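# Loosen both captive screws on the switch's right fan tray

## Task

On the switch's right-hand fan tray (right as seen when facing the switch), undo both captive screws, the one above the handle and the one below it, by turning each knob counterclockwise until the screw pops free of its thread. The fan tray must stay completely seated in its slot, the fan trays on the shelf underneath must be left exactly as they were, and the gripper must then release and back away. The usable space is the switch's slots, the shelf below, and the region above and between them; a loose antistatic (ESD) tray sits on that shelf.

## Robot and tools

Robot: one six-joint arm with a two-finger gripper and a single camera, cam_wrist (504x504, fisheye), mounted on the hand. A flat block protrudes about 9 cm from the wrist-roll axis toward the gripper's +x and turns with it, so watch its clearance.

Frame: the scene frame has its origin on the table surface straight under the arm base, +z up, and +y to the left when looking along +x. Positions are in metres, velocities in m/s and rad/s, orientation as a wxyz quaternion. The base may be slightly tilted and the printed hand position gets less accurate at long reach. end_effector_position is the point between the closed finger pads; fingertips extend about 19 mm past it when closed and 6 mm when fully open. The fingers point along the gripper's +z and open and close along its y. Closing pushes the fingertips roughly 13 mm further out, so leave that margin above surfaces.

Joint order (used in every row and every per-joint list in results): elbow, wrist pitch, shoulder, wrist roll, waist, forearm roll. Ignore any other ordering. Ranges in radians: elbow -4.224 to 0.061, wrist pitch -2.164 to 2.164, shoulder -2.304 to 2.304, wrist roll -6.283 to 6.283, waist -6.283 to 6.283, forearm roll -6.283 to 6.283. True ends may differ by up to 0.010. A target more than 0.010 beyond an end, and beyond the joint's last reported angle, gets the call rejected; a target past the real end is clipped there, and the result may say "joint sent to its limit" (absence of that line does not prove more travel exists).

A row is 9 plain numbers: the six joint angles above as absolute target angles in radians (same values as Joint positions shows), then gripper position, gripper force_limit, gripper speed, each of the last three between -1 and 1. Gripper position: +1 fully open (85 mm), pads touch near -0.8, -1 closes until blocked. force_limit: roughly 20 N per pad at -1, 128 N at 0, 235 N at +1 (on a 40 mm object, slow close). speed: about 20 mm/s at -1, 85 at 0, 150 at +1; faster closing adds up to about 12 N. A new force_limit or speed only applies after the position number changes by at least 0.01; to soften a grip, open first.

Tools:
execute_actions(actions): a list of actions, each a table of 1 to 15 rows; each row lasts one control step (1/30 s) and the last row repeats to fill 15 steps. Empty list just returns the state and images.
move(target, speed, blocking): target is one 9-number row of absolute joint angles plus gripper values; joints follow synchronized paths (curved hand motion) lasting 0.5 to 10 s. speed is the top rad/s of the joint with most travel, 0.01 to 2, default 0.5. Paths do not avoid obstacles; faster moves and targets set deeper past a contact hit and press harder. blocking=false returns after 0.5 s while motion continues; then use wait or stop before sending more rows or moves. The result adds a "move:" line: outcome (done, off_target, moving, held, fault), limits=held or none, and the joint farthest from target.
wait(seconds): 0 to 10, holds the last command and returns state.
stop(): brakes a running move; the fingers keep moving.
zoom_image(camera, region): camera "cam_wrist", region [x0, y0, x1, y1] in pixels from top-left, at most 504 by 504.
finished_scene(scene): integer number of the scene being ended; irreversible.

Motion limits: joint targets change at most 3.14 rad/s, with 0.16 s to reach that rate; per step the target stays within 0.623 rad of the measured angle, and targets that would displace the hand over 70 mm are scaled back. "Joint targets" in results shows what the joints are currently driven toward; resend those to hold still. An unfinished motion may need recommanding. "joint command not followed" means the clearance check altered targets.

Results: Joint positions, velocities and torques in the joint order above (torques include offsets and noise, nonzero in free air). object_status: 0 moving, 1 blocked while opening, 2 blocked while closing (a grip), 3 at requested position or pads met. position_measured counts: 3 open, ~78 = 60 mm, 130 = 40 mm, 180 = 20 mm, 230 pads touching. To grip, send -1 and keep it, expecting status 2.

Camera calibration for cam_wrist: K=[[238.13, 0, 254.748], [0, 237.892, 250.937], [0, 0, 1]], D=[0.12, 0, 0, 0], theta_max_deg=73.8; its pose follows the joints, and results list updated numbers when they differ.

Avoid: load limits (N m) waist 54.6, shoulder 54.6, elbow 45.5, forearm roll 24.5, wrist pitch 17.2, wrist roll 17.2; hitting one triggers a torque fault (back-off plus a 10 s hold, rest of call skipped). Sustained loads heat motors: warning from 65 °C, brakes at 80 °C. Do not knock anything out of the work area, drop, slam, hit or shove hard; pull the fan tray out or disturb the lower trays or ESD tray. Move smoothly, and release and withdraw at the end.

Each tool is called by a JSON object that holds its "fn" and its "kwargs".

## Session

I'll start by checking the current state and camera image.

{"fn": "execute_actions", "kwargs": {"actions": []}}

Scene clock: 0.00 s.
end_effector_position=(+0.5677, -0.1956, +0.2669) position_measured=3 object_status=3 end_effector_quat_wxyz=(-0.156, +0.743, +0.113, +0.641) end_effector_velocity=(+0.000, +0.001, +0.000) end_effector_angular_velocity=(-0.000, -0.000, +0.001)
Joint names: [elbow, wrist pitch, shoulder, wrist roll, waist, forearm roll]
Joint positions: [-0.804 -1.569 -0.804  0.109 -0.795  1.947]
Joint velocities: [-0.    -0.    -0.    -0.     0.001  0.   ]
Joint torques (N m, as the arm reports them, + toward a larger angle): no reading
Joint targets: [-0.804 -1.569 -0.804 0.109 -0.795 1.947]

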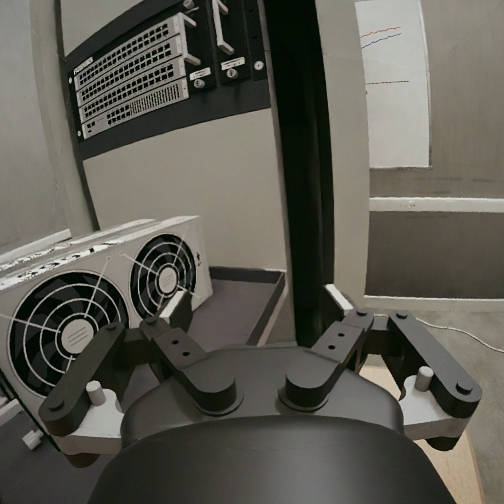

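{"fn": "zoom_image", "kwargs": {"camera": "cam_wrist", "region": [140, 0, 300, 120]}}

Region (140, 0, 300, 120) of cam_wrist's 504x504 image, scaled by 3.150, with more detail than that image has; it fills the top 378 rows of this view, and the rest is white.

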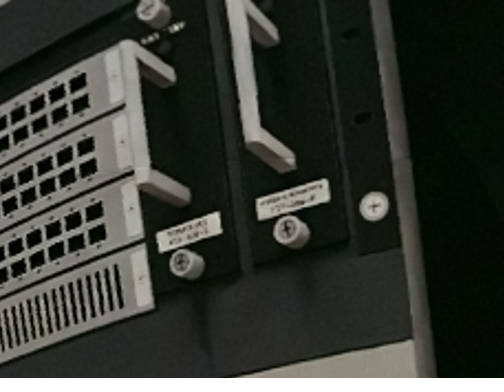

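{"fn": "move", "kwargs": {"target": [-0.75, -1.569, -0.4, 0.109, -0.795, 1.947, 1, 0, 0], "speed": 0.4}}

{"fn": "move", "kwargs": {"target": [-0.46, -1.279, -0.038, 0.109, -0.266, 2.86, 1, 0, 0], "speed": 0.5}}

Scene clock: 12.50 s.
end_effector_position=(+0.5914, -0.1836, +0.4643) position_measured=3 object_status=3 end_effector_quat_wxyz=(-0.063, +0.672, +0.225, +0.703) end_effector_velocity=(+0.000, +0.001, +0.002) end_effector_angular_velocity=(-0.002, -0.002, +0.002)
Joint names: [elbow, wrist pitch, shoulder, wrist roll, waist, forearm roll]
Joint positions: [-0.75  -1.569 -0.4    0.109 -0.795  1.947]
Joint velocities: [-0.     0.     0.003  0.001  0.001 -0.001]
Joint torques (N m, as the arm reports them, + toward a larger angle): [-20.85  -2.25  23.71   0.08  -3.25   1.87]
Joint targets: [-0.750 -1.569 -0.400 0.109 -0.795 1.947]
move: done; limits=none; farthest joint: the waist, 0.000 radians from its target (0.000 radians at the start)
camera_calibration (this result's frames):
cam_wrist: T_world_to_cam=[[0.392405, -0.894122, 0.215788, -0.490253], [-0.132329, -0.287043, -0.948733, 0.500543], [0.910224, 0.343733, -0.230955, -0.220818], [0, 0, 0, 1]] pos_world=[0.459607, -0.218766, 0.529674]

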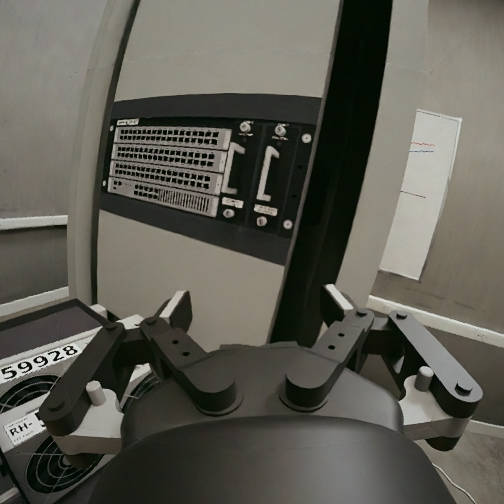

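Scene clock: 14.90 s.
end_effector_position=(+0.6281, -0.0605, +0.5019) position_measured=3 object_status=3 end_effector_quat_wxyz=(+0.026, +0.706, +0.026, +0.708) end_effector_velocity=(-0.000, +0.001, +0.000) end_effector_angular_velocity=(+0.001, -0.001, +0.001)
Joint names: [elbow, wrist pitch, shoulder, wrist roll, waist, forearm roll]
Joint positions: [-0.46  -1.279 -0.038  0.109 -0.266  2.86 ]
Joint velocities: [ 0.001 -0.     0.001 -0.     0.003  0.003]
Joint torques (N m, as the arm reports them, + toward a larger angle): [-23.05  -2.2   17.43   0.21   0.25   1.16]
Joint targets: [-0.460 -1.279 -0.038 0.109 -0.266 2.860]
move: done; limits=none; farthest joint: the waist, 0.000 radians from its target (0.529 radians at the start)
camera_calibration (this result's frames):
cam_wrist: T_world_to_cam=[[0.000710105, -0.998416, 0.0562533, -0.0829516], [-0.228678, -0.0549248, -0.971951, 0.66262], [0.973502, -0.0121737, -0.228355, -0.350421], [0, 0, 0, 1]] pos_world=[0.492721, -0.0506919, 0.568681]

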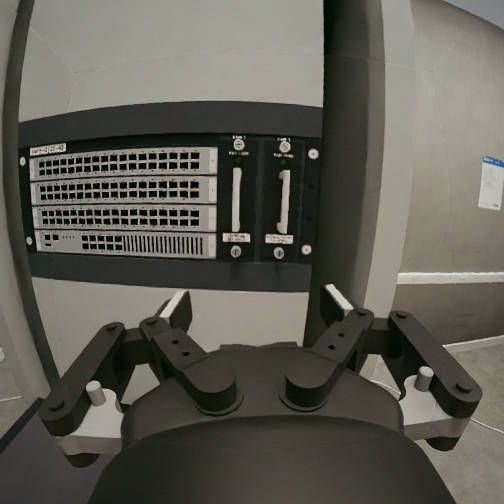

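{"fn": "zoom_image", "kwargs": {"camera": "cam_wrist", "region": [200, 120, 340, 280]}}

Region (200, 120, 340, 280) of cam_wrist's 504x504 image, scaled by 3.150, with more detail than that image has; it fills the left 441 columns of this view, and the rest is white.

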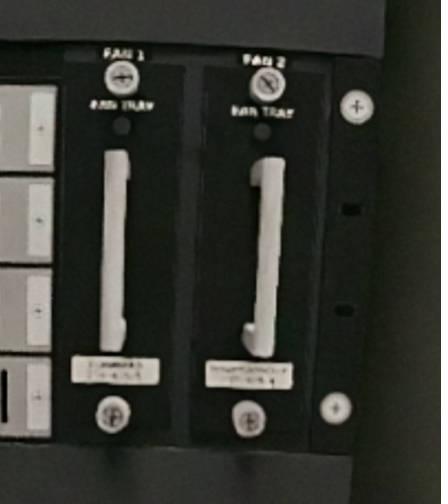

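{"fn": "move", "kwargs": {"target": [-0.7193, -1.2393, -0.2563, 0.183, -0.2685, 2.8543, -0.1, 0, 0], "speed": 0.4}}

Scene clock: 22.20 s.
end_effector_position=(+0.7208, -0.0882, +0.4938) position_measured=141 object_status=3 end_effector_quat_wxyz=(+0.004, +0.706, +0.004, +0.708) end_effector_velocity=(+0.001, -0.001, -0.000) end_effector_angular_velocity=(+0.001, -0.000, -0.001)
Joint names: [elbow, wrist pitch, shoulder, wrist roll, waist, forearm roll]
Joint positions: [-0.719 -1.239 -0.256  0.183 -0.268  2.854]
Joint velocities: [-0.002  0.    -0.002  0.001 -0.001  0.001]
Joint torques (N m, as the arm reports them, + toward a larger angle): [-23.34  -2.25  24.64   0.07   1.16   0.91]
Joint targets: [-0.719 -1.239 -0.256 0.183 -0.268 2.854]
move: done; limits=none; farthest joint: the waist, 0.000 radians from its target (0.002 radians at the start)
camera_calibration (this result's frames):
cam_wrist: T_world_to_cam=[[0.000131796, -0.999988, -0.00479766, -0.079771], [-0.229207, 0.00463972, -0.973367, 0.680784], [0.973378, 0.00122795, -0.229204, -0.441177], [0, 0, 0, 1]] pos_world=[0.585483, -0.0823869, 0.56115]

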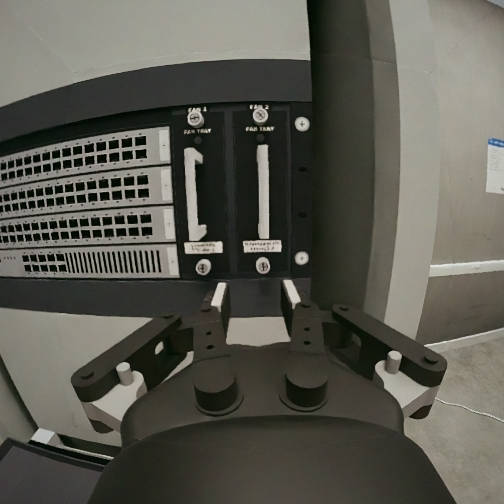

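{"fn": "zoom_image", "kwargs": {"camera": "cam_wrist", "region": [180, 200, 340, 360]}}

Region (180, 200, 340, 360) of cam_wrist's 504x504 image, scaled by 3.150, with more detail than that image has.

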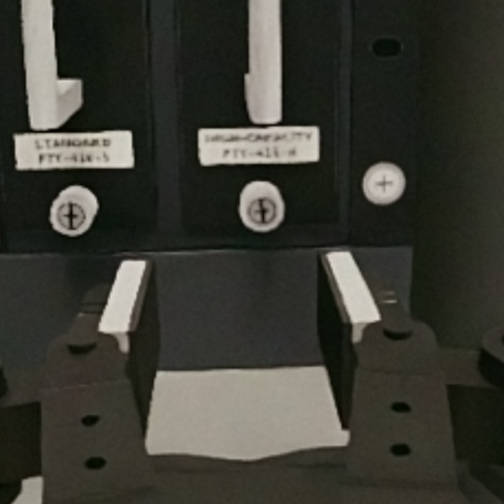

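{"fn": "move", "kwargs": {"target": [-0.8315, -1.2022, -0.3310, 0.204, -0.2604, 2.8590, -0.1, 0, 0], "speed": 0.3}}

{"fn": "zoom_image", "kwargs": {"camera": "cam_wrist", "region": [180, 200, 340, 360]}}

Scene clock: 25.40 s.
end_effector_position=(+0.7600, -0.0953, +0.4938) position_measured=141 object_status=3 end_effector_quat_wxyz=(-0.000, +0.706, -0.000, +0.708) end_effector_velocity=(+0.001, +0.000, +0.000) end_effector_angular_velocity=(-0.000, -0.001, +0.001)
Joint names: [elbow, wrist pitch, shoulder, wrist roll, waist, forearm roll]
Joint positions: [-0.831 -1.202 -0.331  0.204 -0.26   2.859]
Joint velocities: [-0.002 -0.    -0.002 -0.     0.    -0.001]
Joint torques (N m, as the arm reports them, + toward a larger angle): [-23.74  -2.    24.41   0.24   1.42   1.12]
Joint targets: [-0.831 -1.202 -0.331 0.204 -0.260 2.859]
move: done; limits=none; farthest joint: the waist, 0.000 radians from its target (0.008 radians at the start)
camera_calibration (this result's frames):
cam_wrist: T_world_to_cam=[[0.0000864467, -0.99983, -0.0184563, -0.0800528], [-0.229293, 0.0179447, -0.973192, 0.691056], [0.973357, 0.00431602, -0.229252, -0.478969], [0, 0, 0, 1]] pos_world=[0.624669, -0.0903727, 0.561248]

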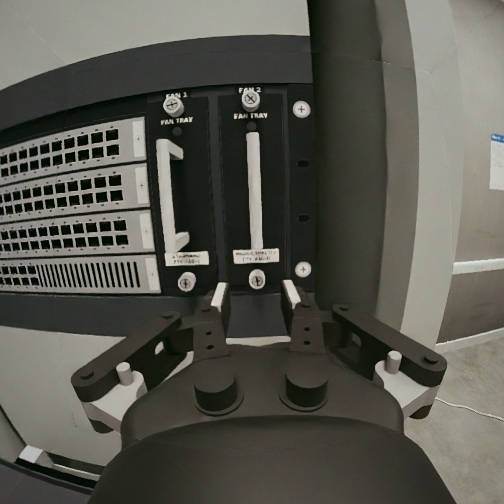

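Region (180, 200, 340, 360) of cam_wrist's 504x504 image, scaled by 3.150, with more detail than that image has.

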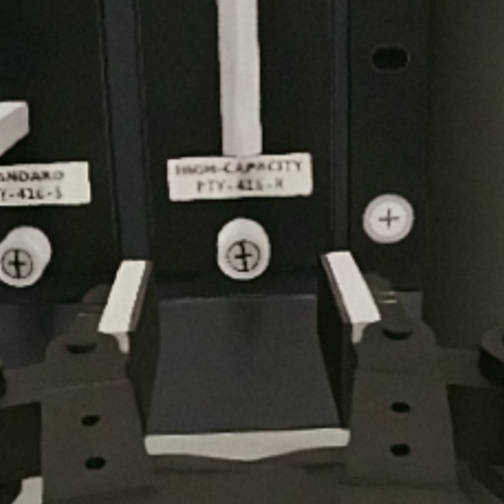

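{"fn": "move", "kwargs": {"target": [-0.8315, -1.2022, -0.3310, 3.3456, -0.2604, 2.8590, -0.1, 0, 0], "speed": 1.5}}

{"fn": "zoom_image", "kwargs": {"camera": "cam_wrist", "region": [180, 200, 340, 360]}}

Scene clock: 30.40 s.
end_effector_position=(+0.7601, -0.0953, +0.4938) position_measured=141 object_status=3 end_effector_quat_wxyz=(+0.708, +0.000, +0.706, +0.000) end_effector_velocity=(+0.000, +0.000, -0.000) end_effector_angular_velocity=(+0.002, -0.000, +0.001)
Joint names: [elbow, wrist pitch, shoulder, wrist roll, waist, forearm roll]
Joint positions: [-0.832 -1.202 -0.331  3.345 -0.26   2.859]
Joint velocities: [ 0.    -0.    -0.     0.002  0.    -0.   ]
Joint torques (N m, as the arm reports them, + toward a larger angle): [-23.66  -2.45  25.15   0.15   0.6    1.06]
Joint targets: [-0.831 -1.202 -0.331 3.346 -0.260 2.859]
move: done; limits=none; farthest joint: the waist, 0.000 radians from its target (0.000 radians at the start)
camera_calibration (this result's frames):
cam_wrist: T_world_to_cam=[[-0.000229251, 0.999833, 0.0182739, 0.0925527], [-0.233694, -0.0178215, 0.972147, -0.26963], [0.97231, -0.00404765, 0.233659, -0.707659], [0, 0, 0, 1]] pos_world=[0.625074, -0.100207, 0.425779]

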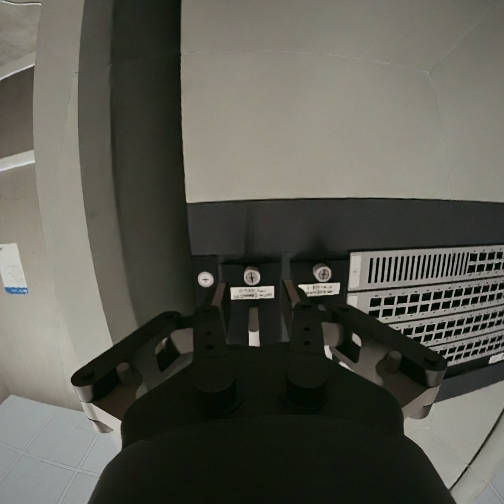

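Region (180, 200, 340, 360) of cam_wrist's 504x504 image, scaled by 3.150, with more detail than that image has.

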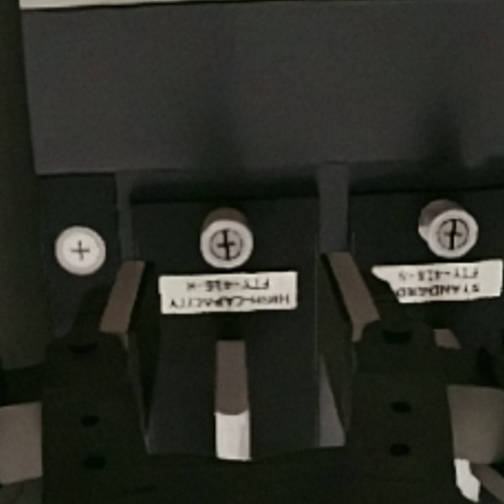

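{"fn": "move", "kwargs": {"target": [-0.8315, -1.2022, -0.3310, 6.2, -0.2604, 2.8590, -0.1, 0, 0], "speed": 1.5}}

{"fn": "move", "kwargs": {"target": [-0.8892, -1.1845, -0.3711, 6.2, -0.2536, 2.8642, -0.1, 0, 0], "speed": 0.2}}

{"fn": "zoom_image", "kwargs": {"camera": "cam_wrist", "region": [180, 200, 340, 360]}}

Scene clock: 34.60 s.
end_effector_position=(+0.7601, -0.0953, +0.4938) position_measured=141 object_status=3 end_effector_quat_wxyz=(+0.101, +0.699, +0.101, +0.701) end_effector_velocity=(-0.000, -0.001, -0.000) end_effector_angular_velocity=(+0.002, +0.000, -0.001)
Joint names: [elbow, wrist pitch, shoulder, wrist roll, waist, forearm roll]
Joint positions: [-0.832 -1.202 -0.331  6.2   -0.26   2.859]
Joint velocities: [ 0.     0.    -0.     0.002 -0.001  0.   ]
Joint torques (N m, as the arm reports them, + toward a larger angle): [-24.59  -2.33  24.94   0.14  -1.3    0.56]
Joint targets: [-0.831 -1.202 -0.331 6.200 -0.260 2.859]
move: done; limits=none; farthest joint: the waist, 0.000 radians from its target (0.000 radians at the start)
camera_calibration (this result's frames):
cam_wrist: T_world_to_cam=[[-0.000552049, -0.96406, 0.265683, -0.216485], [-0.229311, -0.258481, -0.938405, 0.647581], [0.973353, -0.0614419, -0.220927, -0.489436], [0, 0, 0, 1]] pos_world=[0.624771, -0.0713896, 0.55708]

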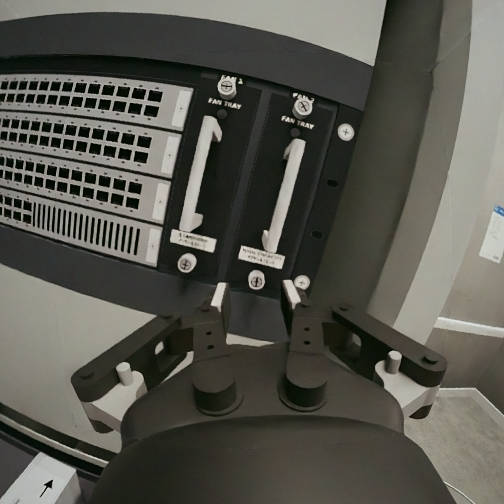

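Scene clock: 35.47 s.
end_effector_position=(+0.7800, -0.0974, +0.4923) position_measured=141 object_status=3 end_effector_quat_wxyz=(+0.101, +0.699, +0.101, +0.701) end_effector_velocity=(+0.001, -0.000, +0.000) end_effector_angular_velocity=(+0.000, -0.000, -0.000)
Joint names: [elbow, wrist pitch, shoulder, wrist roll, waist, forearm roll]
Joint positions: [-0.889 -1.185 -0.371  6.2   -0.254  2.864]
Joint velocities: [-0.002  0.    -0.002  0.     0.     0.   ]
Joint torques (N m, as the arm reports them, + toward a larger angle): [-24.88  -2.3   27.71   0.08   2.33   1.41]
Joint targets: [-0.889 -1.184 -0.371 6.200 -0.254 2.864]
move: done; limits=none; farthest joint: the waist, 0.000 radians from its target (0.007 radians at the start)
camera_calibration (this result's frames):
cam_wrist: T_world_to_cam=[[-0.000506374, -0.963627, 0.26725, -0.218901], [-0.229188, -0.260025, -0.938008, 0.649777], [0.973382, -0.0617256, -0.22072, -0.509464], [0, 0, 0, 1]] pos_world=[0.644714, -0.0734272, 0.555549]

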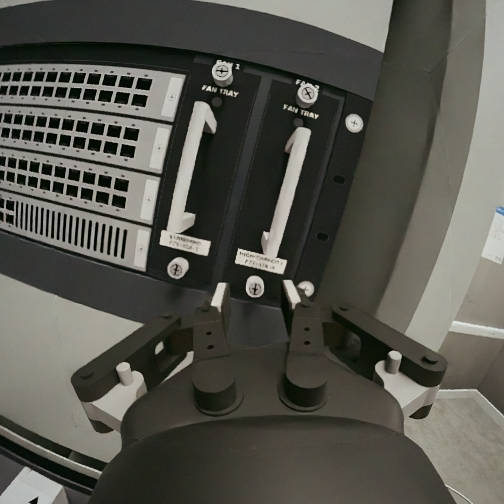

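Region (180, 200, 340, 360) of cam_wrist's 504x504 image, scaled by 3.150, with more detail than that image has.

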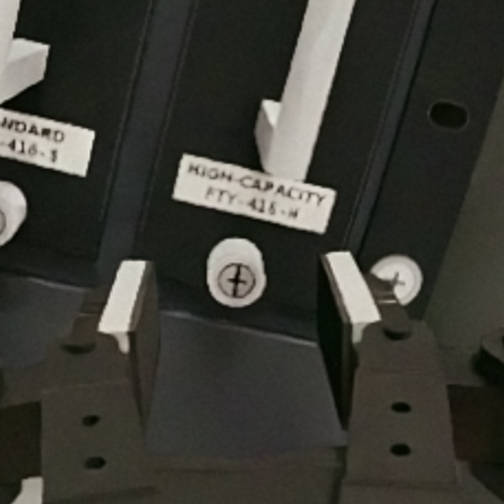

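{"fn": "move", "kwargs": {"target": [-0.9350, -1.1666, -0.3996, 6.2, -0.2455, 2.8710, -0.1, 0, 0], "speed": 0.1}}

{"fn": "zoom_image", "kwargs": {"camera": "cam_wrist", "region": [180, 200, 340, 360]}}

Scene clock: 36.50 s.
end_effector_position=(+0.7960, -0.0975, +0.4923) position_measured=141 object_status=3 end_effector_quat_wxyz=(+0.102, +0.699, +0.102, +0.701) end_effector_velocity=(+0.001, +0.001, -0.000) end_effector_angular_velocity=(+0.000, +0.000, +0.002)
Joint names: [elbow, wrist pitch, shoulder, wrist roll, waist, forearm roll]
Joint positions: [-0.935 -1.167 -0.399  6.2   -0.246  2.871]
Joint velocities: [-0.002  0.001 -0.001  0.     0.001 -0.001]
Joint torques (N m, as the arm reports them, + toward a larger angle): [-25.42  -2.3   26.92   0.2   -0.35   1.35]
Joint targets: [-0.935 -1.167 -0.400 6.200 -0.245 2.871]
move: done; limits=none; farthest joint: the waist, 0.000 radians from its target (0.008 radians at the start)
camera_calibration (this result's frames):
cam_wrist: T_world_to_cam=[[-0.000604352, -0.963418, 0.268003, -0.219212], [-0.229343, -0.260726, -0.937776, 0.653314], [0.973345, -0.0620314, -0.220796, -0.524998], [0, 0, 0, 1]] pos_world=[0.660705, -0.0734236, 0.555494]

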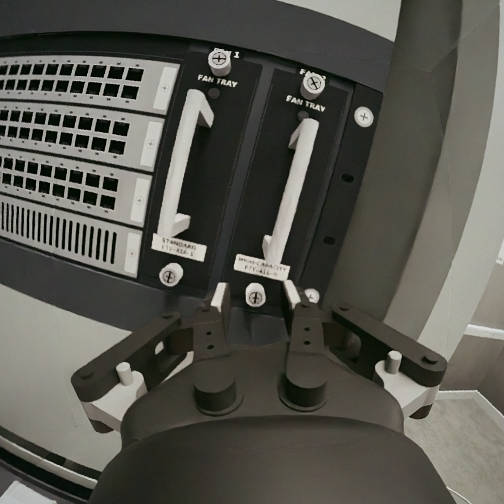

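Region (180, 200, 340, 360) of cam_wrist's 504x504 image, scaled by 3.150, with more detail than that image has.

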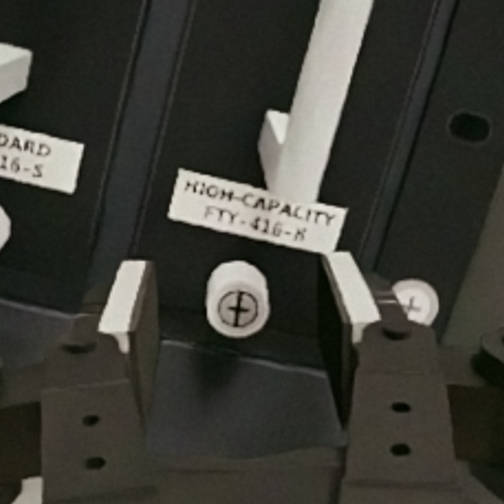

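{"fn": "move", "kwargs": {"target": [-0.9350, -1.1666, -0.3996, 6.2, -0.2455, 2.8710, -1, -0.2, -0.5], "speed": 0.1}}

{"fn": "zoom_image", "kwargs": {"camera": "cam_wrist", "region": [180, 200, 340, 360]}}

Scene clock: 37.53 s.
end_effector_position=(+0.7960, -0.0975, +0.4923) position_measured=205 object_status=2 end_effector_quat_wxyz=(+0.102, +0.699, +0.102, +0.701) end_effector_velocity=(+0.000, -0.001, -0.000) end_effector_angular_velocity=(-0.001, +0.001, -0.001)
Joint names: [elbow, wrist pitch, shoulder, wrist roll, waist, forearm roll]
Joint positions: [-0.935 -1.167 -0.4    6.2   -0.246  2.871]
Joint velocities: [-0.001  0.001 -0.    -0.001 -0.001 -0.   ]
Joint torques (N m, as the arm reports them, + toward a larger angle): [-27.32  -1.73  26.1    0.23  -0.31   1.86]
Joint targets: [-0.935 -1.167 -0.400 6.200 -0.245 2.871]
move: done; limits=none; farthest joint: the waist, 0.000 radians from its target (0.000 radians at the start)
camera_calibration (this result's frames):
cam_wrist: T_world_to_cam=[[-0.000610808, -0.963435, 0.267941, -0.219166], [-0.229182, -0.260674, -0.93783, 0.653212], [0.973384, -0.0619799, -0.220642, -0.525073], [0, 0, 0, 1]] pos_world=[0.660668, -0.0734205, 0.555472]

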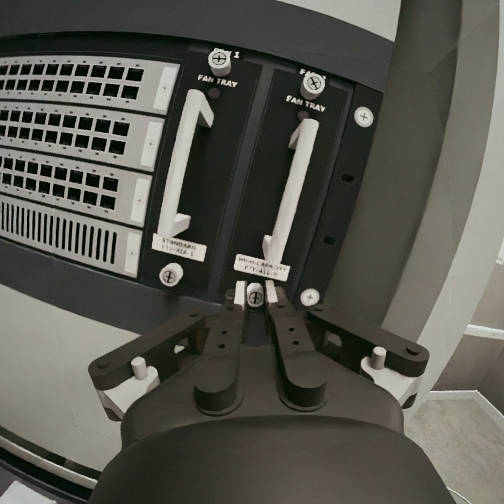

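Region (180, 200, 340, 360) of cam_wrist's 504x504 image, scaled by 3.150, with more detail than that image has.

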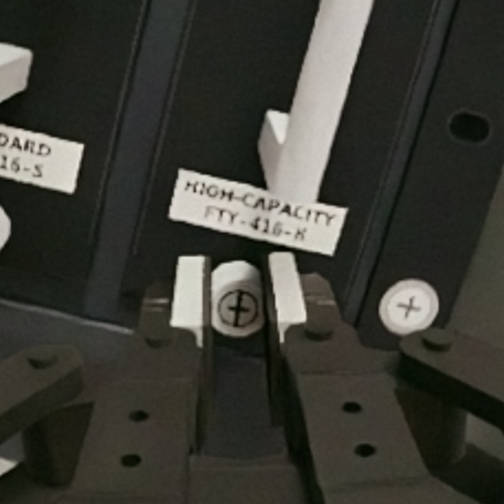

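{"fn": "move", "kwargs": {"target": [-0.9350, -1.1666, -0.3996, 5.4, -0.2455, 2.8710, -1, -0.2, -0.5], "speed": 0.5}}

{"fn": "zoom_image", "kwargs": {"camera": "cam_wrist", "region": [180, 200, 340, 360]}}

Scene clock: 40.73 s.
end_effector_position=(+0.7961, -0.0975, +0.4923) position_measured=205 object_status=2 end_effector_quat_wxyz=(+0.366, +0.604, +0.366, +0.606) end_effector_velocity=(+0.000, +0.000, +0.000) end_effector_angular_velocity=(-0.001, -0.000, -0.000)
Joint names: [elbow, wrist pitch, shoulder, wrist roll, waist, forearm roll]
Joint positions: [-0.935 -1.167 -0.4    5.4   -0.246  2.871]
Joint velocities: [-0.001  0.     0.    -0.001  0.     0.   ]
Joint torques (N m, as the arm reports them, + toward a larger angle): [-30.95  -1.33  25.76   0.29   0.2    1.75]
Joint targets: [-0.935 -1.167 -0.400 5.400 -0.245 2.871]
move: done; limits=none; farthest joint: the waist, 0.000 radians from its target (0.000 radians at the start)
camera_calibration (this result's frames):
cam_wrist: T_world_to_cam=[[-0.00201226, -0.479163, 0.877723, -0.47104], [-0.23037, -0.853895, -0.466683, 0.364409], [0.973101, -0.20314, -0.108667, -0.593817], [0, 0, 0, 1]] pos_world=[0.660845, -0.035166, 0.518979]

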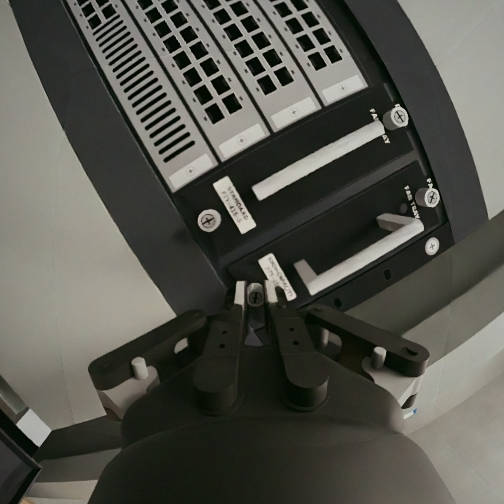

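Region (180, 200, 340, 360) of cam_wrist's 504x504 image, scaled by 3.150, with more detail than that image has.

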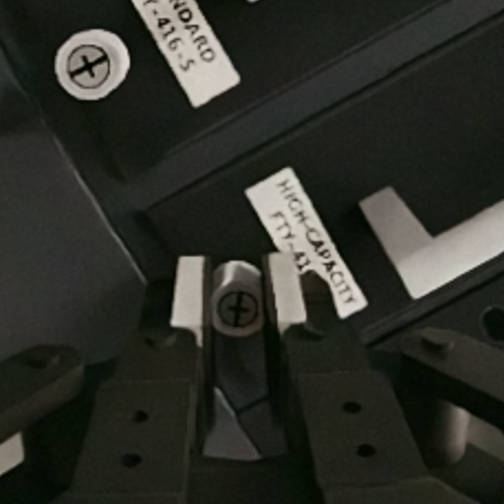

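{"fn": "move", "kwargs": {"target": [-0.9350, -1.1666, -0.3996, 4.6, -0.2455, 2.8710, -1, -0.2, -0.5], "speed": 0.6}}

{"fn": "zoom_image", "kwargs": {"camera": "cam_wrist", "region": [180, 200, 340, 360]}}

Scene clock: 43.07 s.
end_effector_position=(+0.7961, -0.0975, +0.4923) position_measured=205 object_status=2 end_effector_quat_wxyz=(+0.573, +0.414, +0.572, +0.415) end_effector_velocity=(+0.000, +0.001, -0.000) end_effector_angular_velocity=(-0.001, -0.000, +0.001)
Joint names: [elbow, wrist pitch, shoulder, wrist roll, waist, forearm roll]
Joint positions: [-0.935 -1.167 -0.4    4.6   -0.246  2.871]
Joint velocities: [-0.    -0.    -0.    -0.001  0.001  0.   ]
Joint torques (N m, as the arm reports them, + toward a larger angle): [-32.57  -0.98  25.52   0.04   1.61   1.66]
Joint targets: [-0.935 -1.167 -0.400 4.600 -0.245 2.871]
move: done; limits=none; farthest joint: the waist, 0.000 radians from its target (0.000 radians at the start)
camera_calibration (this result's frames):
cam_wrist: T_world_to_cam=[[-0.00227095, 0.295849, 0.955232, -0.433459], [-0.232045, -0.929317, 0.287271, -0.0127526], [0.972702, -0.221004, 0.0707606, -0.683561], [0, 0, 0, 1]] pos_world=[0.660958, -0.0346825, 0.466086]

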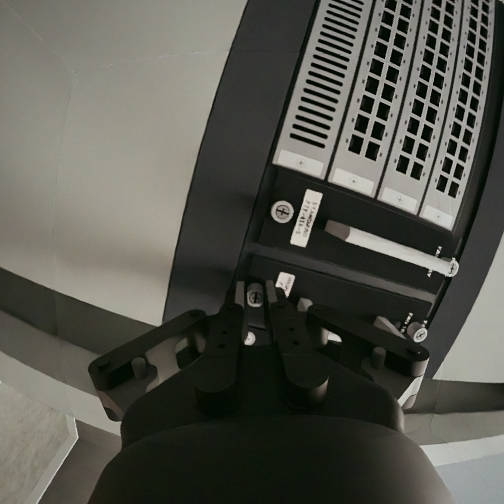

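Region (180, 200, 340, 360) of cam_wrist's 504x504 image, scaled by 3.150, with more detail than that image has.

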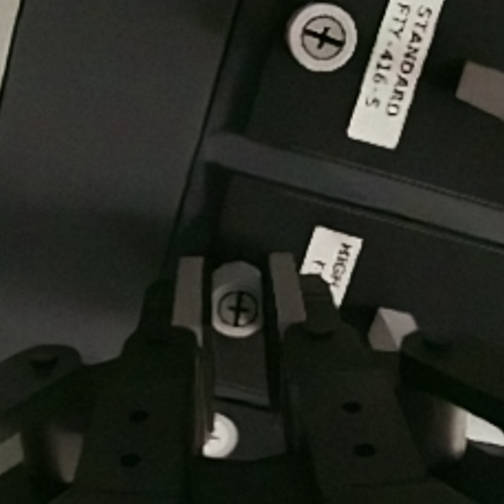

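{"fn": "move", "kwargs": {"target": [-0.93414, -1.16694, -0.39907, 4.6, -0.24565, 2.87087, -1, -0.2, -0.5], "speed": 0.05}}

Scene clock: 44.23 s.
end_effector_position=(+0.7959, -0.0975, +0.4923) position_measured=205 object_status=2 end_effector_quat_wxyz=(+0.573, +0.414, +0.572, +0.415) end_effector_velocity=(+0.000, +0.001, +0.000) end_effector_angular_velocity=(-0.000, -0.000, +0.002)
Joint names: [elbow, wrist pitch, shoulder, wrist roll, waist, forearm roll]
Joint positions: [-0.935 -1.166 -0.399  4.6   -0.246  2.871]
Joint velocities: [ 0.    -0.     0.001 -0.001  0.001 -0.   ]
Joint torques (N m, as the arm reports them, + toward a larger angle): [-30.07  -1.67  25.64   0.3   -0.62   1.55]
Joint targets: [-0.934 -1.167 -0.399 4.600 -0.246 2.871]
move: done; limits=none; farthest joint: the waist, 0.000 radians from its target (0.000 radians at the start)
camera_calibration (this result's frames):
cam_wrist: T_world_to_cam=[[-0.00206141, 0.296065, 0.955166, -0.433581], [-0.232002, -0.929248, 0.287531, -0.0129436], [0.972713, -0.221007, 0.0706032, -0.683359], [0, 0, 0, 1]] pos_world=[0.660816, -0.034687, 0.466111]

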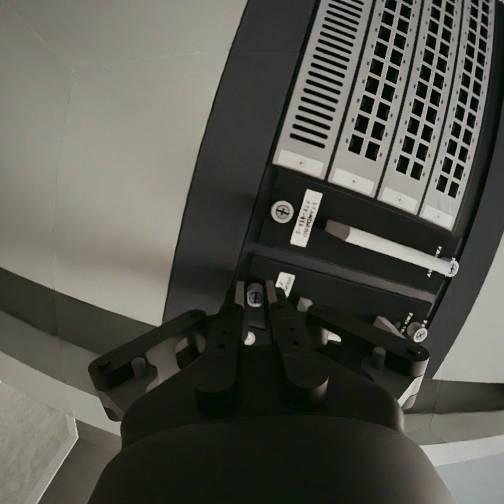

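{"fn": "move", "kwargs": {"target": [-0.93127, -1.16806, -0.39729, 3.0, -0.24616, 2.87045, -1, -0.2, -0.5], "speed": 0.8}}

{"fn": "zoom_image", "kwargs": {"camera": "cam_wrist", "region": [180, 200, 340, 360]}}

Scene clock: 47.30 s.
end_effector_position=(+0.7949, -0.0974, +0.4923) position_measured=206 object_status=2 end_effector_quat_wxyz=(+0.697, -0.122, +0.696, -0.122) end_effector_velocity=(-0.000, -0.000, -0.000) end_effector_angular_velocity=(-0.002, +0.001, +0.000)
Joint names: [elbow, wrist pitch, shoulder, wrist roll, waist, forearm roll]
Joint positions: [-0.932 -1.168 -0.397  3.    -0.246  2.87 ]
Joint velocities: [ 0.     0.001  0.    -0.002 -0.    -0.001]
Joint torques (N m, as the arm reports them, + toward a larger angle): [-8.71 -4.9  35.23  0.12 -4.69  1.88]
Joint targets: [-0.931 -1.168 -0.397 3.000 -0.246 2.870]
move: done; limits=none; farthest joint: the waist, 0.000 radians from its target (0.001 radians at the start)
camera_calibration (this result's frames):
cam_wrist: T_world_to_cam=[[0.000517887, 0.9462, -0.323583, 0.257241], [-0.233544, 0.314749, 0.919995, -0.202118], [0.972346, 0.0750944, 0.221142, -0.727343], [0, 0, 0, 1]] pos_world=[0.659893, -0.125165, 0.430033]

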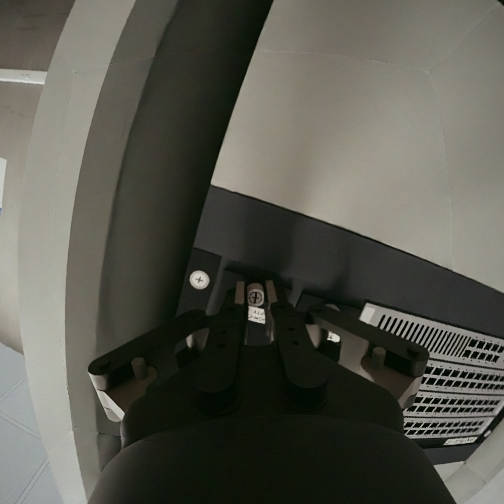

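Region (180, 200, 340, 360) of cam_wrist's 504x504 image, scaled by 3.150, with more detail than that image has.

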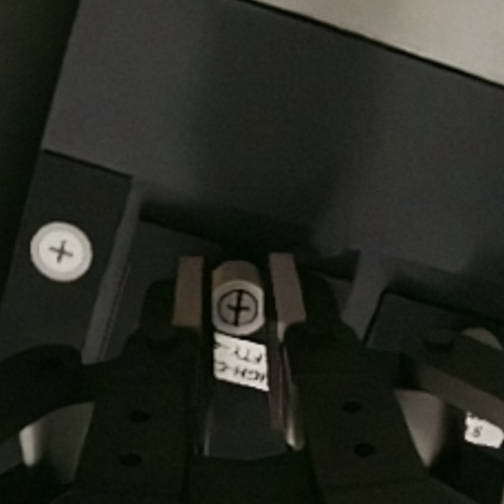

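{"fn": "move", "kwargs": {"target": [-0.93299, -1.16738, -0.39836, 3.0, -0.24586, 2.87071, -1, -0.2, -0.5], "speed": 0.05}}

Scene clock: 49.17 s.
end_effector_position=(+0.7951, -0.0975, +0.4923) position_measured=206 object_status=2 end_effector_quat_wxyz=(+0.697, -0.122, +0.696, -0.122) end_effector_velocity=(+0.001, +0.001, -0.000) end_effector_angular_velocity=(+0.001, +0.001, +0.002)
Joint names: [elbow, wrist pitch, shoulder, wrist roll, waist, forearm roll]
Joint positions: [-0.932 -1.168 -0.398  3.    -0.246  2.871]
Joint velocities: [-0.001  0.001 -0.001  0.001  0.001 -0.   ]
Joint torques (N m, as the arm reports them, + toward a larger angle): [-14.45  -4.03  31.59   0.16  -3.85   2.13]
Joint targets: [-0.933 -1.167 -0.398 3.000 -0.246 2.871]
move: done; limits=none; farthest joint: the elbow, 0.001 radians from its target (0.002 radians at the start)
camera_calibration (this result's frames):
cam_wrist: T_world_to_cam=[[0.000719194, 0.946169, -0.323673, 0.257158], [-0.233965, 0.314849, 0.919854, -0.201612], [0.972245, 0.0750665, 0.221596, -0.727692], [0, 0, 0, 1]] pos_world=[0.66014, -0.125212, 0.429943]

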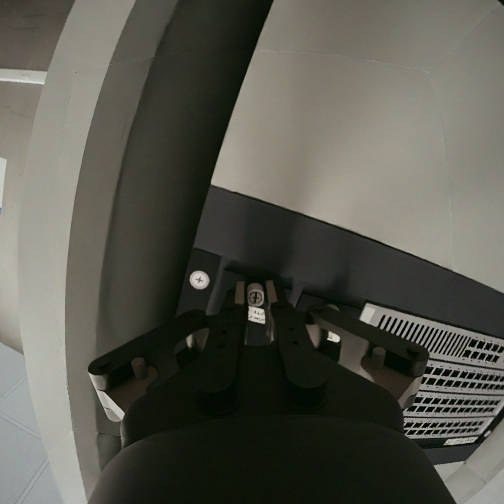

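{"fn": "move", "kwargs": {"target": [-0.93199, -1.16778, -0.39773, 0.0, -0.24603, 2.87056, -1, -0.2, -0.5], "speed": 0.8}}

{"fn": "zoom_image", "kwargs": {"camera": "cam_wrist", "region": [180, 200, 340, 360]}}

Scene clock: 53.87 s.
end_effector_position=(+0.7950, -0.0974, +0.4923) position_measured=206 object_status=2 end_effector_quat_wxyz=(+0.072, +0.703, +0.072, +0.704) end_effector_velocity=(+0.000, +0.001, +0.000) end_effector_angular_velocity=(-0.002, -0.000, +0.001)
Joint names: [elbow, wrist pitch, shoulder, wrist roll, waist, forearm roll]
Joint positions: [-0.932 -1.168 -0.398  0.    -0.246  2.871]
Joint velocities: [-0.    -0.     0.    -0.002  0.001  0.   ]
Joint torques (N m, as the arm reports them, + toward a larger angle): [-20.1   -2.65  29.01   0.11  -2.66   1.38]
Joint targets: [-0.932 -1.168 -0.398 -0.000 -0.246 2.871]
move: done; limits=none; farthest joint: the waist, 0.000 radians from its target (0.000 radians at the start)
camera_calibration (this result's frames):
cam_wrist: T_world_to_cam=[[-0.000376255, -0.982402, 0.186781, -0.181244], [-0.229234, -0.181722, -0.956258, 0.669821], [0.973371, -0.0431762, -0.225131, -0.520089], [0, 0, 0, 1]] pos_world=[0.659717, -0.0787888, 0.557286]

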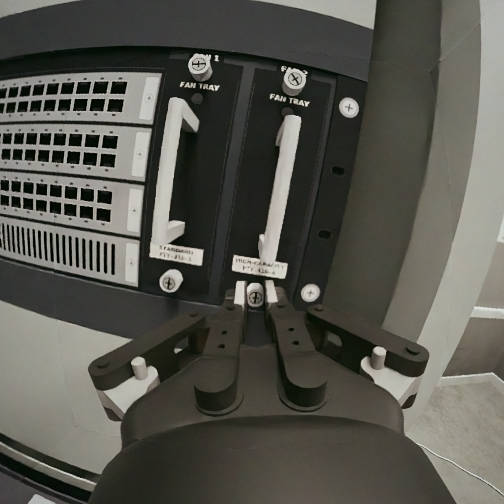

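Region (180, 200, 340, 360) of cam_wrist's 504x504 image, scaled by 3.150, with more detail than that image has.

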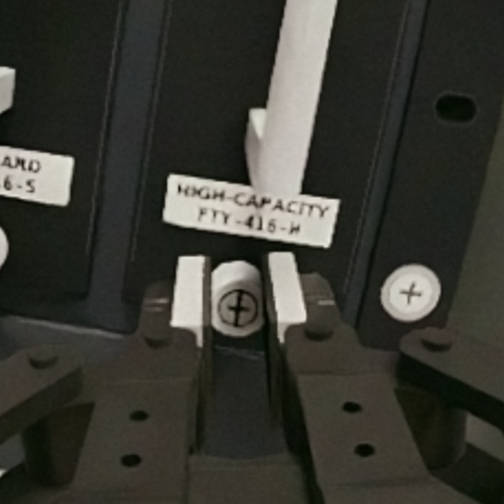

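{"fn": "move", "kwargs": {"target": [-0.93142, -1.1680, -0.39738, -3.1, -0.24614, 2.87047, -1, -0.2, -0.5], "speed": 1.0}}

{"fn": "zoom_image", "kwargs": {"camera": "cam_wrist", "region": [180, 200, 340, 360]}}

Scene clock: 58.03 s.
end_effector_position=(+0.7948, -0.0975, +0.4923) position_measured=206 object_status=2 end_effector_quat_wxyz=(+0.706, -0.058, +0.704, -0.058) end_effector_velocity=(+0.000, +0.001, +0.000) end_effector_angular_velocity=(-0.002, -0.000, +0.002)
Joint names: [elbow, wrist pitch, shoulder, wrist roll, waist, forearm roll]
Joint positions: [-0.931 -1.168 -0.397 -3.1   -0.246  2.87 ]
Joint velocities: [-0.     0.     0.    -0.001  0.001 -0.001]
Joint torques (N m, as the arm reports them, + toward a larger angle): [-24.44  -2.58  29.32   0.09  -2.77   1.38]
Joint targets: [-0.931 -1.168 -0.397 -3.100 -0.246 2.870]
move: done; limits=none; farthest joint: the waist, 0.000 radians from its target (0.000 radians at the start)
camera_calibration (this result's frames):
cam_wrist: T_world_to_cam=[[0.000178903, 0.989325, -0.145729, 0.174172], [-0.233627, 0.141738, 0.96194, -0.239512], [0.972326, 0.0338742, 0.231159, -0.736174], [0, 0, 0, 1]] pos_world=[0.659814, -0.113428, 0.425951]

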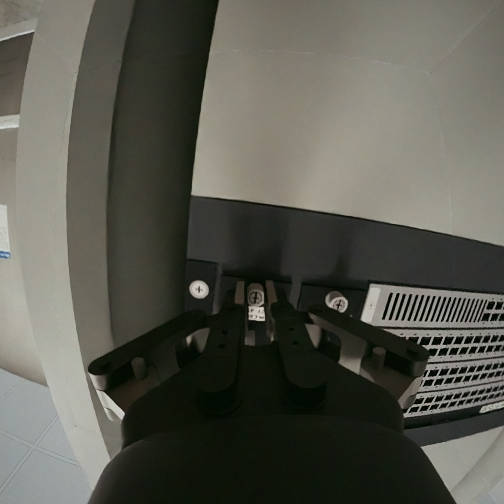

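Region (180, 200, 340, 360) of cam_wrist's 504x504 image, scaled by 3.150, with more detail than that image has.

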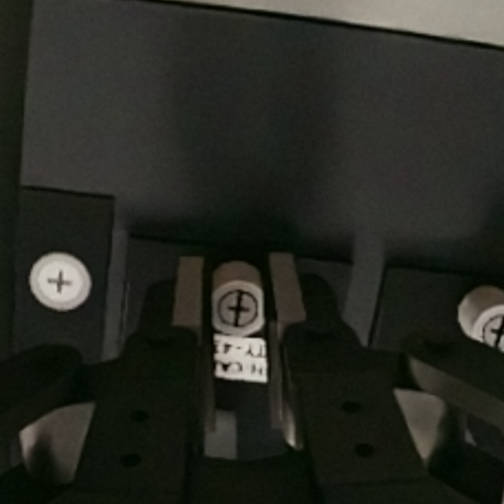

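{"fn": "move", "kwargs": {"target": [-0.93035, -1.16841, -0.39672, -6.2, -0.24632, 2.87032, -1, -0.2, -0.5], "speed": 1.0}}

{"fn": "zoom_image", "kwargs": {"camera": "cam_wrist", "region": [180, 200, 340, 360]}}

Scene clock: 62.10 s.
end_effector_position=(+0.7945, -0.0975, +0.4923) position_measured=206 object_status=2 end_effector_quat_wxyz=(+0.043, +0.705, +0.043, +0.707) end_effector_velocity=(-0.000, -0.001, -0.000) end_effector_angular_velocity=(-0.002, +0.001, -0.002)
Joint names: [elbow, wrist pitch, shoulder, wrist roll, waist, forearm roll]
Joint positions: [-0.93  -1.168 -0.397 -6.2   -0.246  2.87 ]
Joint velocities: [ 0.     0.001 -0.    -0.003 -0.001  0.001]
Joint torques (N m, as the arm reports them, + toward a larger angle): [-24.32  -2.37  27.57   0.17  -0.82   1.97]
Joint targets: [-0.930 -1.168 -0.397 -6.200 -0.246 2.870]
move: done; limits=none; farthest joint: the waist, 0.000 radians from its target (0.000 radians at the start)
camera_calibration (this result's frames):
cam_wrist: T_world_to_cam=[[-0.000179577, -0.994529, 0.104463, -0.142059], [-0.229233, -0.10164, -0.96805, 0.683304], [0.973372, -0.0241201, -0.22796, -0.516299], [0, 0, 0, 1]] pos_world=[0.659161, -0.0842844, 0.558617]

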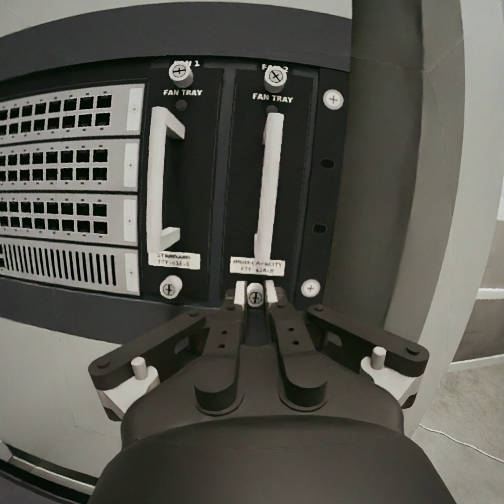

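Region (180, 200, 340, 360) of cam_wrist's 504x504 image, scaled by 3.150, with more detail than that image has.

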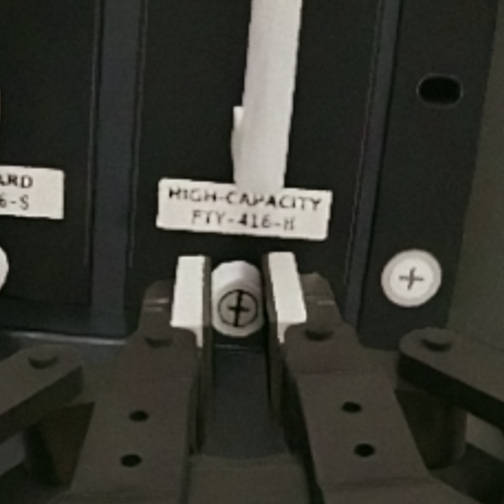

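{"fn": "move", "kwargs": {"target": [-0.93035, -1.16841, -0.39672, -6.2, -0.24632, 2.87032, -0.42, -0.2, 0], "speed": 0.1}}

{"fn": "zoom_image", "kwargs": {"camera": "cam_wrist", "region": [180, 200, 340, 360]}}

Scene clock: 63.00 s.
end_effector_position=(+0.7945, -0.0975, +0.4923) position_measured=182 object_status=3 end_effector_quat_wxyz=(+0.043, +0.705, +0.043, +0.707) end_effector_velocity=(+0.000, -0.000, +0.000) end_effector_angular_velocity=(+0.000, +0.000, -0.001)
Joint names: [elbow, wrist pitch, shoulder, wrist roll, waist, forearm roll]
Joint positions: [-0.93  -1.168 -0.397 -6.2   -0.246  2.87 ]
Joint velocities: [-0.  0. -0.  0. -0.  0.]
Joint torques (N m, as the arm reports them, + toward a larger angle): [-24.9   -2.28  28.08   0.18   0.94   0.26]
Joint targets: [-0.930 -1.168 -0.397 -6.200 -0.246 2.870]
move: done; limits=none; farthest joint: the waist, 0.000 radians from its target (0.000 radians at the start)
camera_calibration (this result's frames):
cam_wrist: T_world_to_cam=[[-0.000221799, -0.994506, 0.104683, -0.142152], [-0.229276, -0.101844, -0.968019, 0.683282], [0.973361, -0.024216, -0.227994, -0.51628], [0, 0, 0, 1]] pos_world=[0.659156, -0.0842856, 0.558602]

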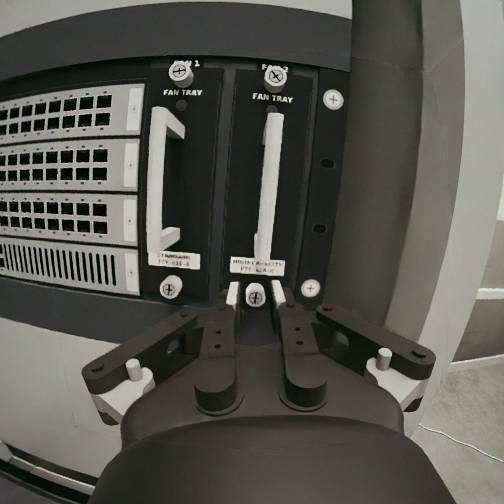

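Region (180, 200, 340, 360) of cam_wrist's 504x504 image, scaled by 3.150, with more detail than that image has.

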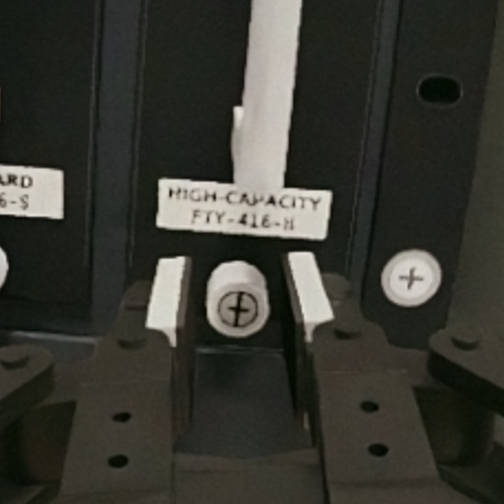

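{"fn": "move", "kwargs": {"target": [-0.93035, -1.16841, -0.39672, 6.2, -0.24632, 2.87032, -0.42, -0.2, 0], "speed": 2.0}}

{"fn": "move", "kwargs": {"target": [-0.93035, -1.16841, -0.39672, 6.2, -0.24632, 2.87032, -1, -0.2, -0.5], "speed": 0.1}}

{"fn": "zoom_image", "kwargs": {"camera": "cam_wrist", "region": [180, 200, 340, 360]}}

Scene clock: 70.67 s.
end_effector_position=(+0.7945, -0.0975, +0.4923) position_measured=182 object_status=3 end_effector_quat_wxyz=(+0.102, +0.699, +0.102, +0.701) end_effector_velocity=(+0.000, +0.000, +0.000) end_effector_angular_velocity=(+0.003, -0.000, +0.001)
Joint names: [elbow, wrist pitch, shoulder, wrist roll, waist, forearm roll]
Joint positions: [-0.93  -1.168 -0.397  6.2   -0.246  2.87 ]
Joint velocities: [-0.     0.    -0.     0.004  0.    -0.   ]
Joint torques (N m, as the arm reports them, + toward a larger angle): [-25.1   -2.08  30.33   0.22   0.74   0.95]
Joint targets: [-0.930 -1.168 -0.397 6.200 -0.246 2.870]
move: done; limits=none; farthest joint: the waist, 0.000 radians from its target (0.000 radians at the start)
camera_calibration (this result's frames):
cam_wrist: T_world_to_cam=[[-0.00059063, -0.963378, 0.268147, -0.219295], [-0.229333, -0.26087, -0.937738, 0.652922], [0.973348, -0.0620488, -0.22078, -0.523512], [0, 0, 0, 1]] pos_world=[0.659167, -0.0734198, 0.555493]

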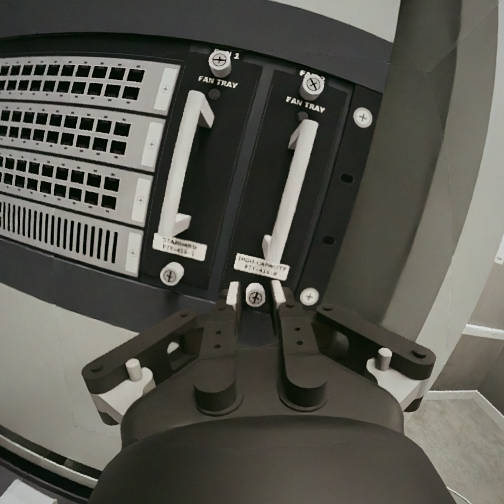

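Scene clock: 71.37 s.
end_effector_position=(+0.7944, -0.0975, +0.4923) position_measured=206 object_status=2 end_effector_quat_wxyz=(+0.102, +0.699, +0.102, +0.701) end_effector_velocity=(+0.000, +0.000, +0.000) end_effector_angular_velocity=(+0.001, -0.001, +0.000)
Joint names: [elbow, wrist pitch, shoulder, wrist roll, waist, forearm roll]
Joint positions: [-0.93  -1.169 -0.397  6.2   -0.246  2.87 ]
Joint velocities: [-0.    -0.001 -0.     0.     0.     0.   ]
Joint torques (N m, as the arm reports them, + toward a larger angle): [-27.5   -1.84  28.14   0.04  -0.81   1.49]
Joint targets: [-0.930 -1.168 -0.397 6.200 -0.246 2.870]
move: done; limits=none; farthest joint: the waist, 0.000 radians from its target (0.000 radians at the start)
camera_calibration (this result's frames):
cam_wrist: T_world_to_cam=[[-0.000580386, -0.963442, 0.267916, -0.219183], [-0.229313, -0.260649, -0.937805, 0.652921], [0.973353, -0.0619809, -0.220778, -0.523459], [0, 0, 0, 1]] pos_world=[0.659106, -0.0734312, 0.555466]

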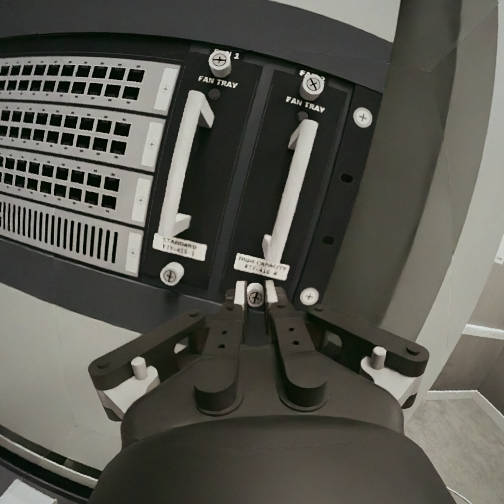

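Region (180, 200, 340, 360) of cam_wrist's 504x504 image, scaled by 3.150, with more detail than that image has.

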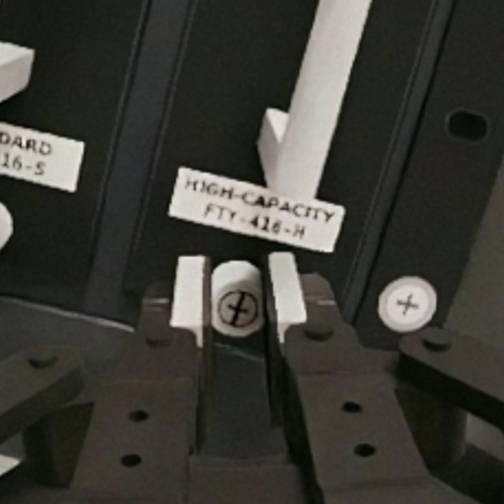

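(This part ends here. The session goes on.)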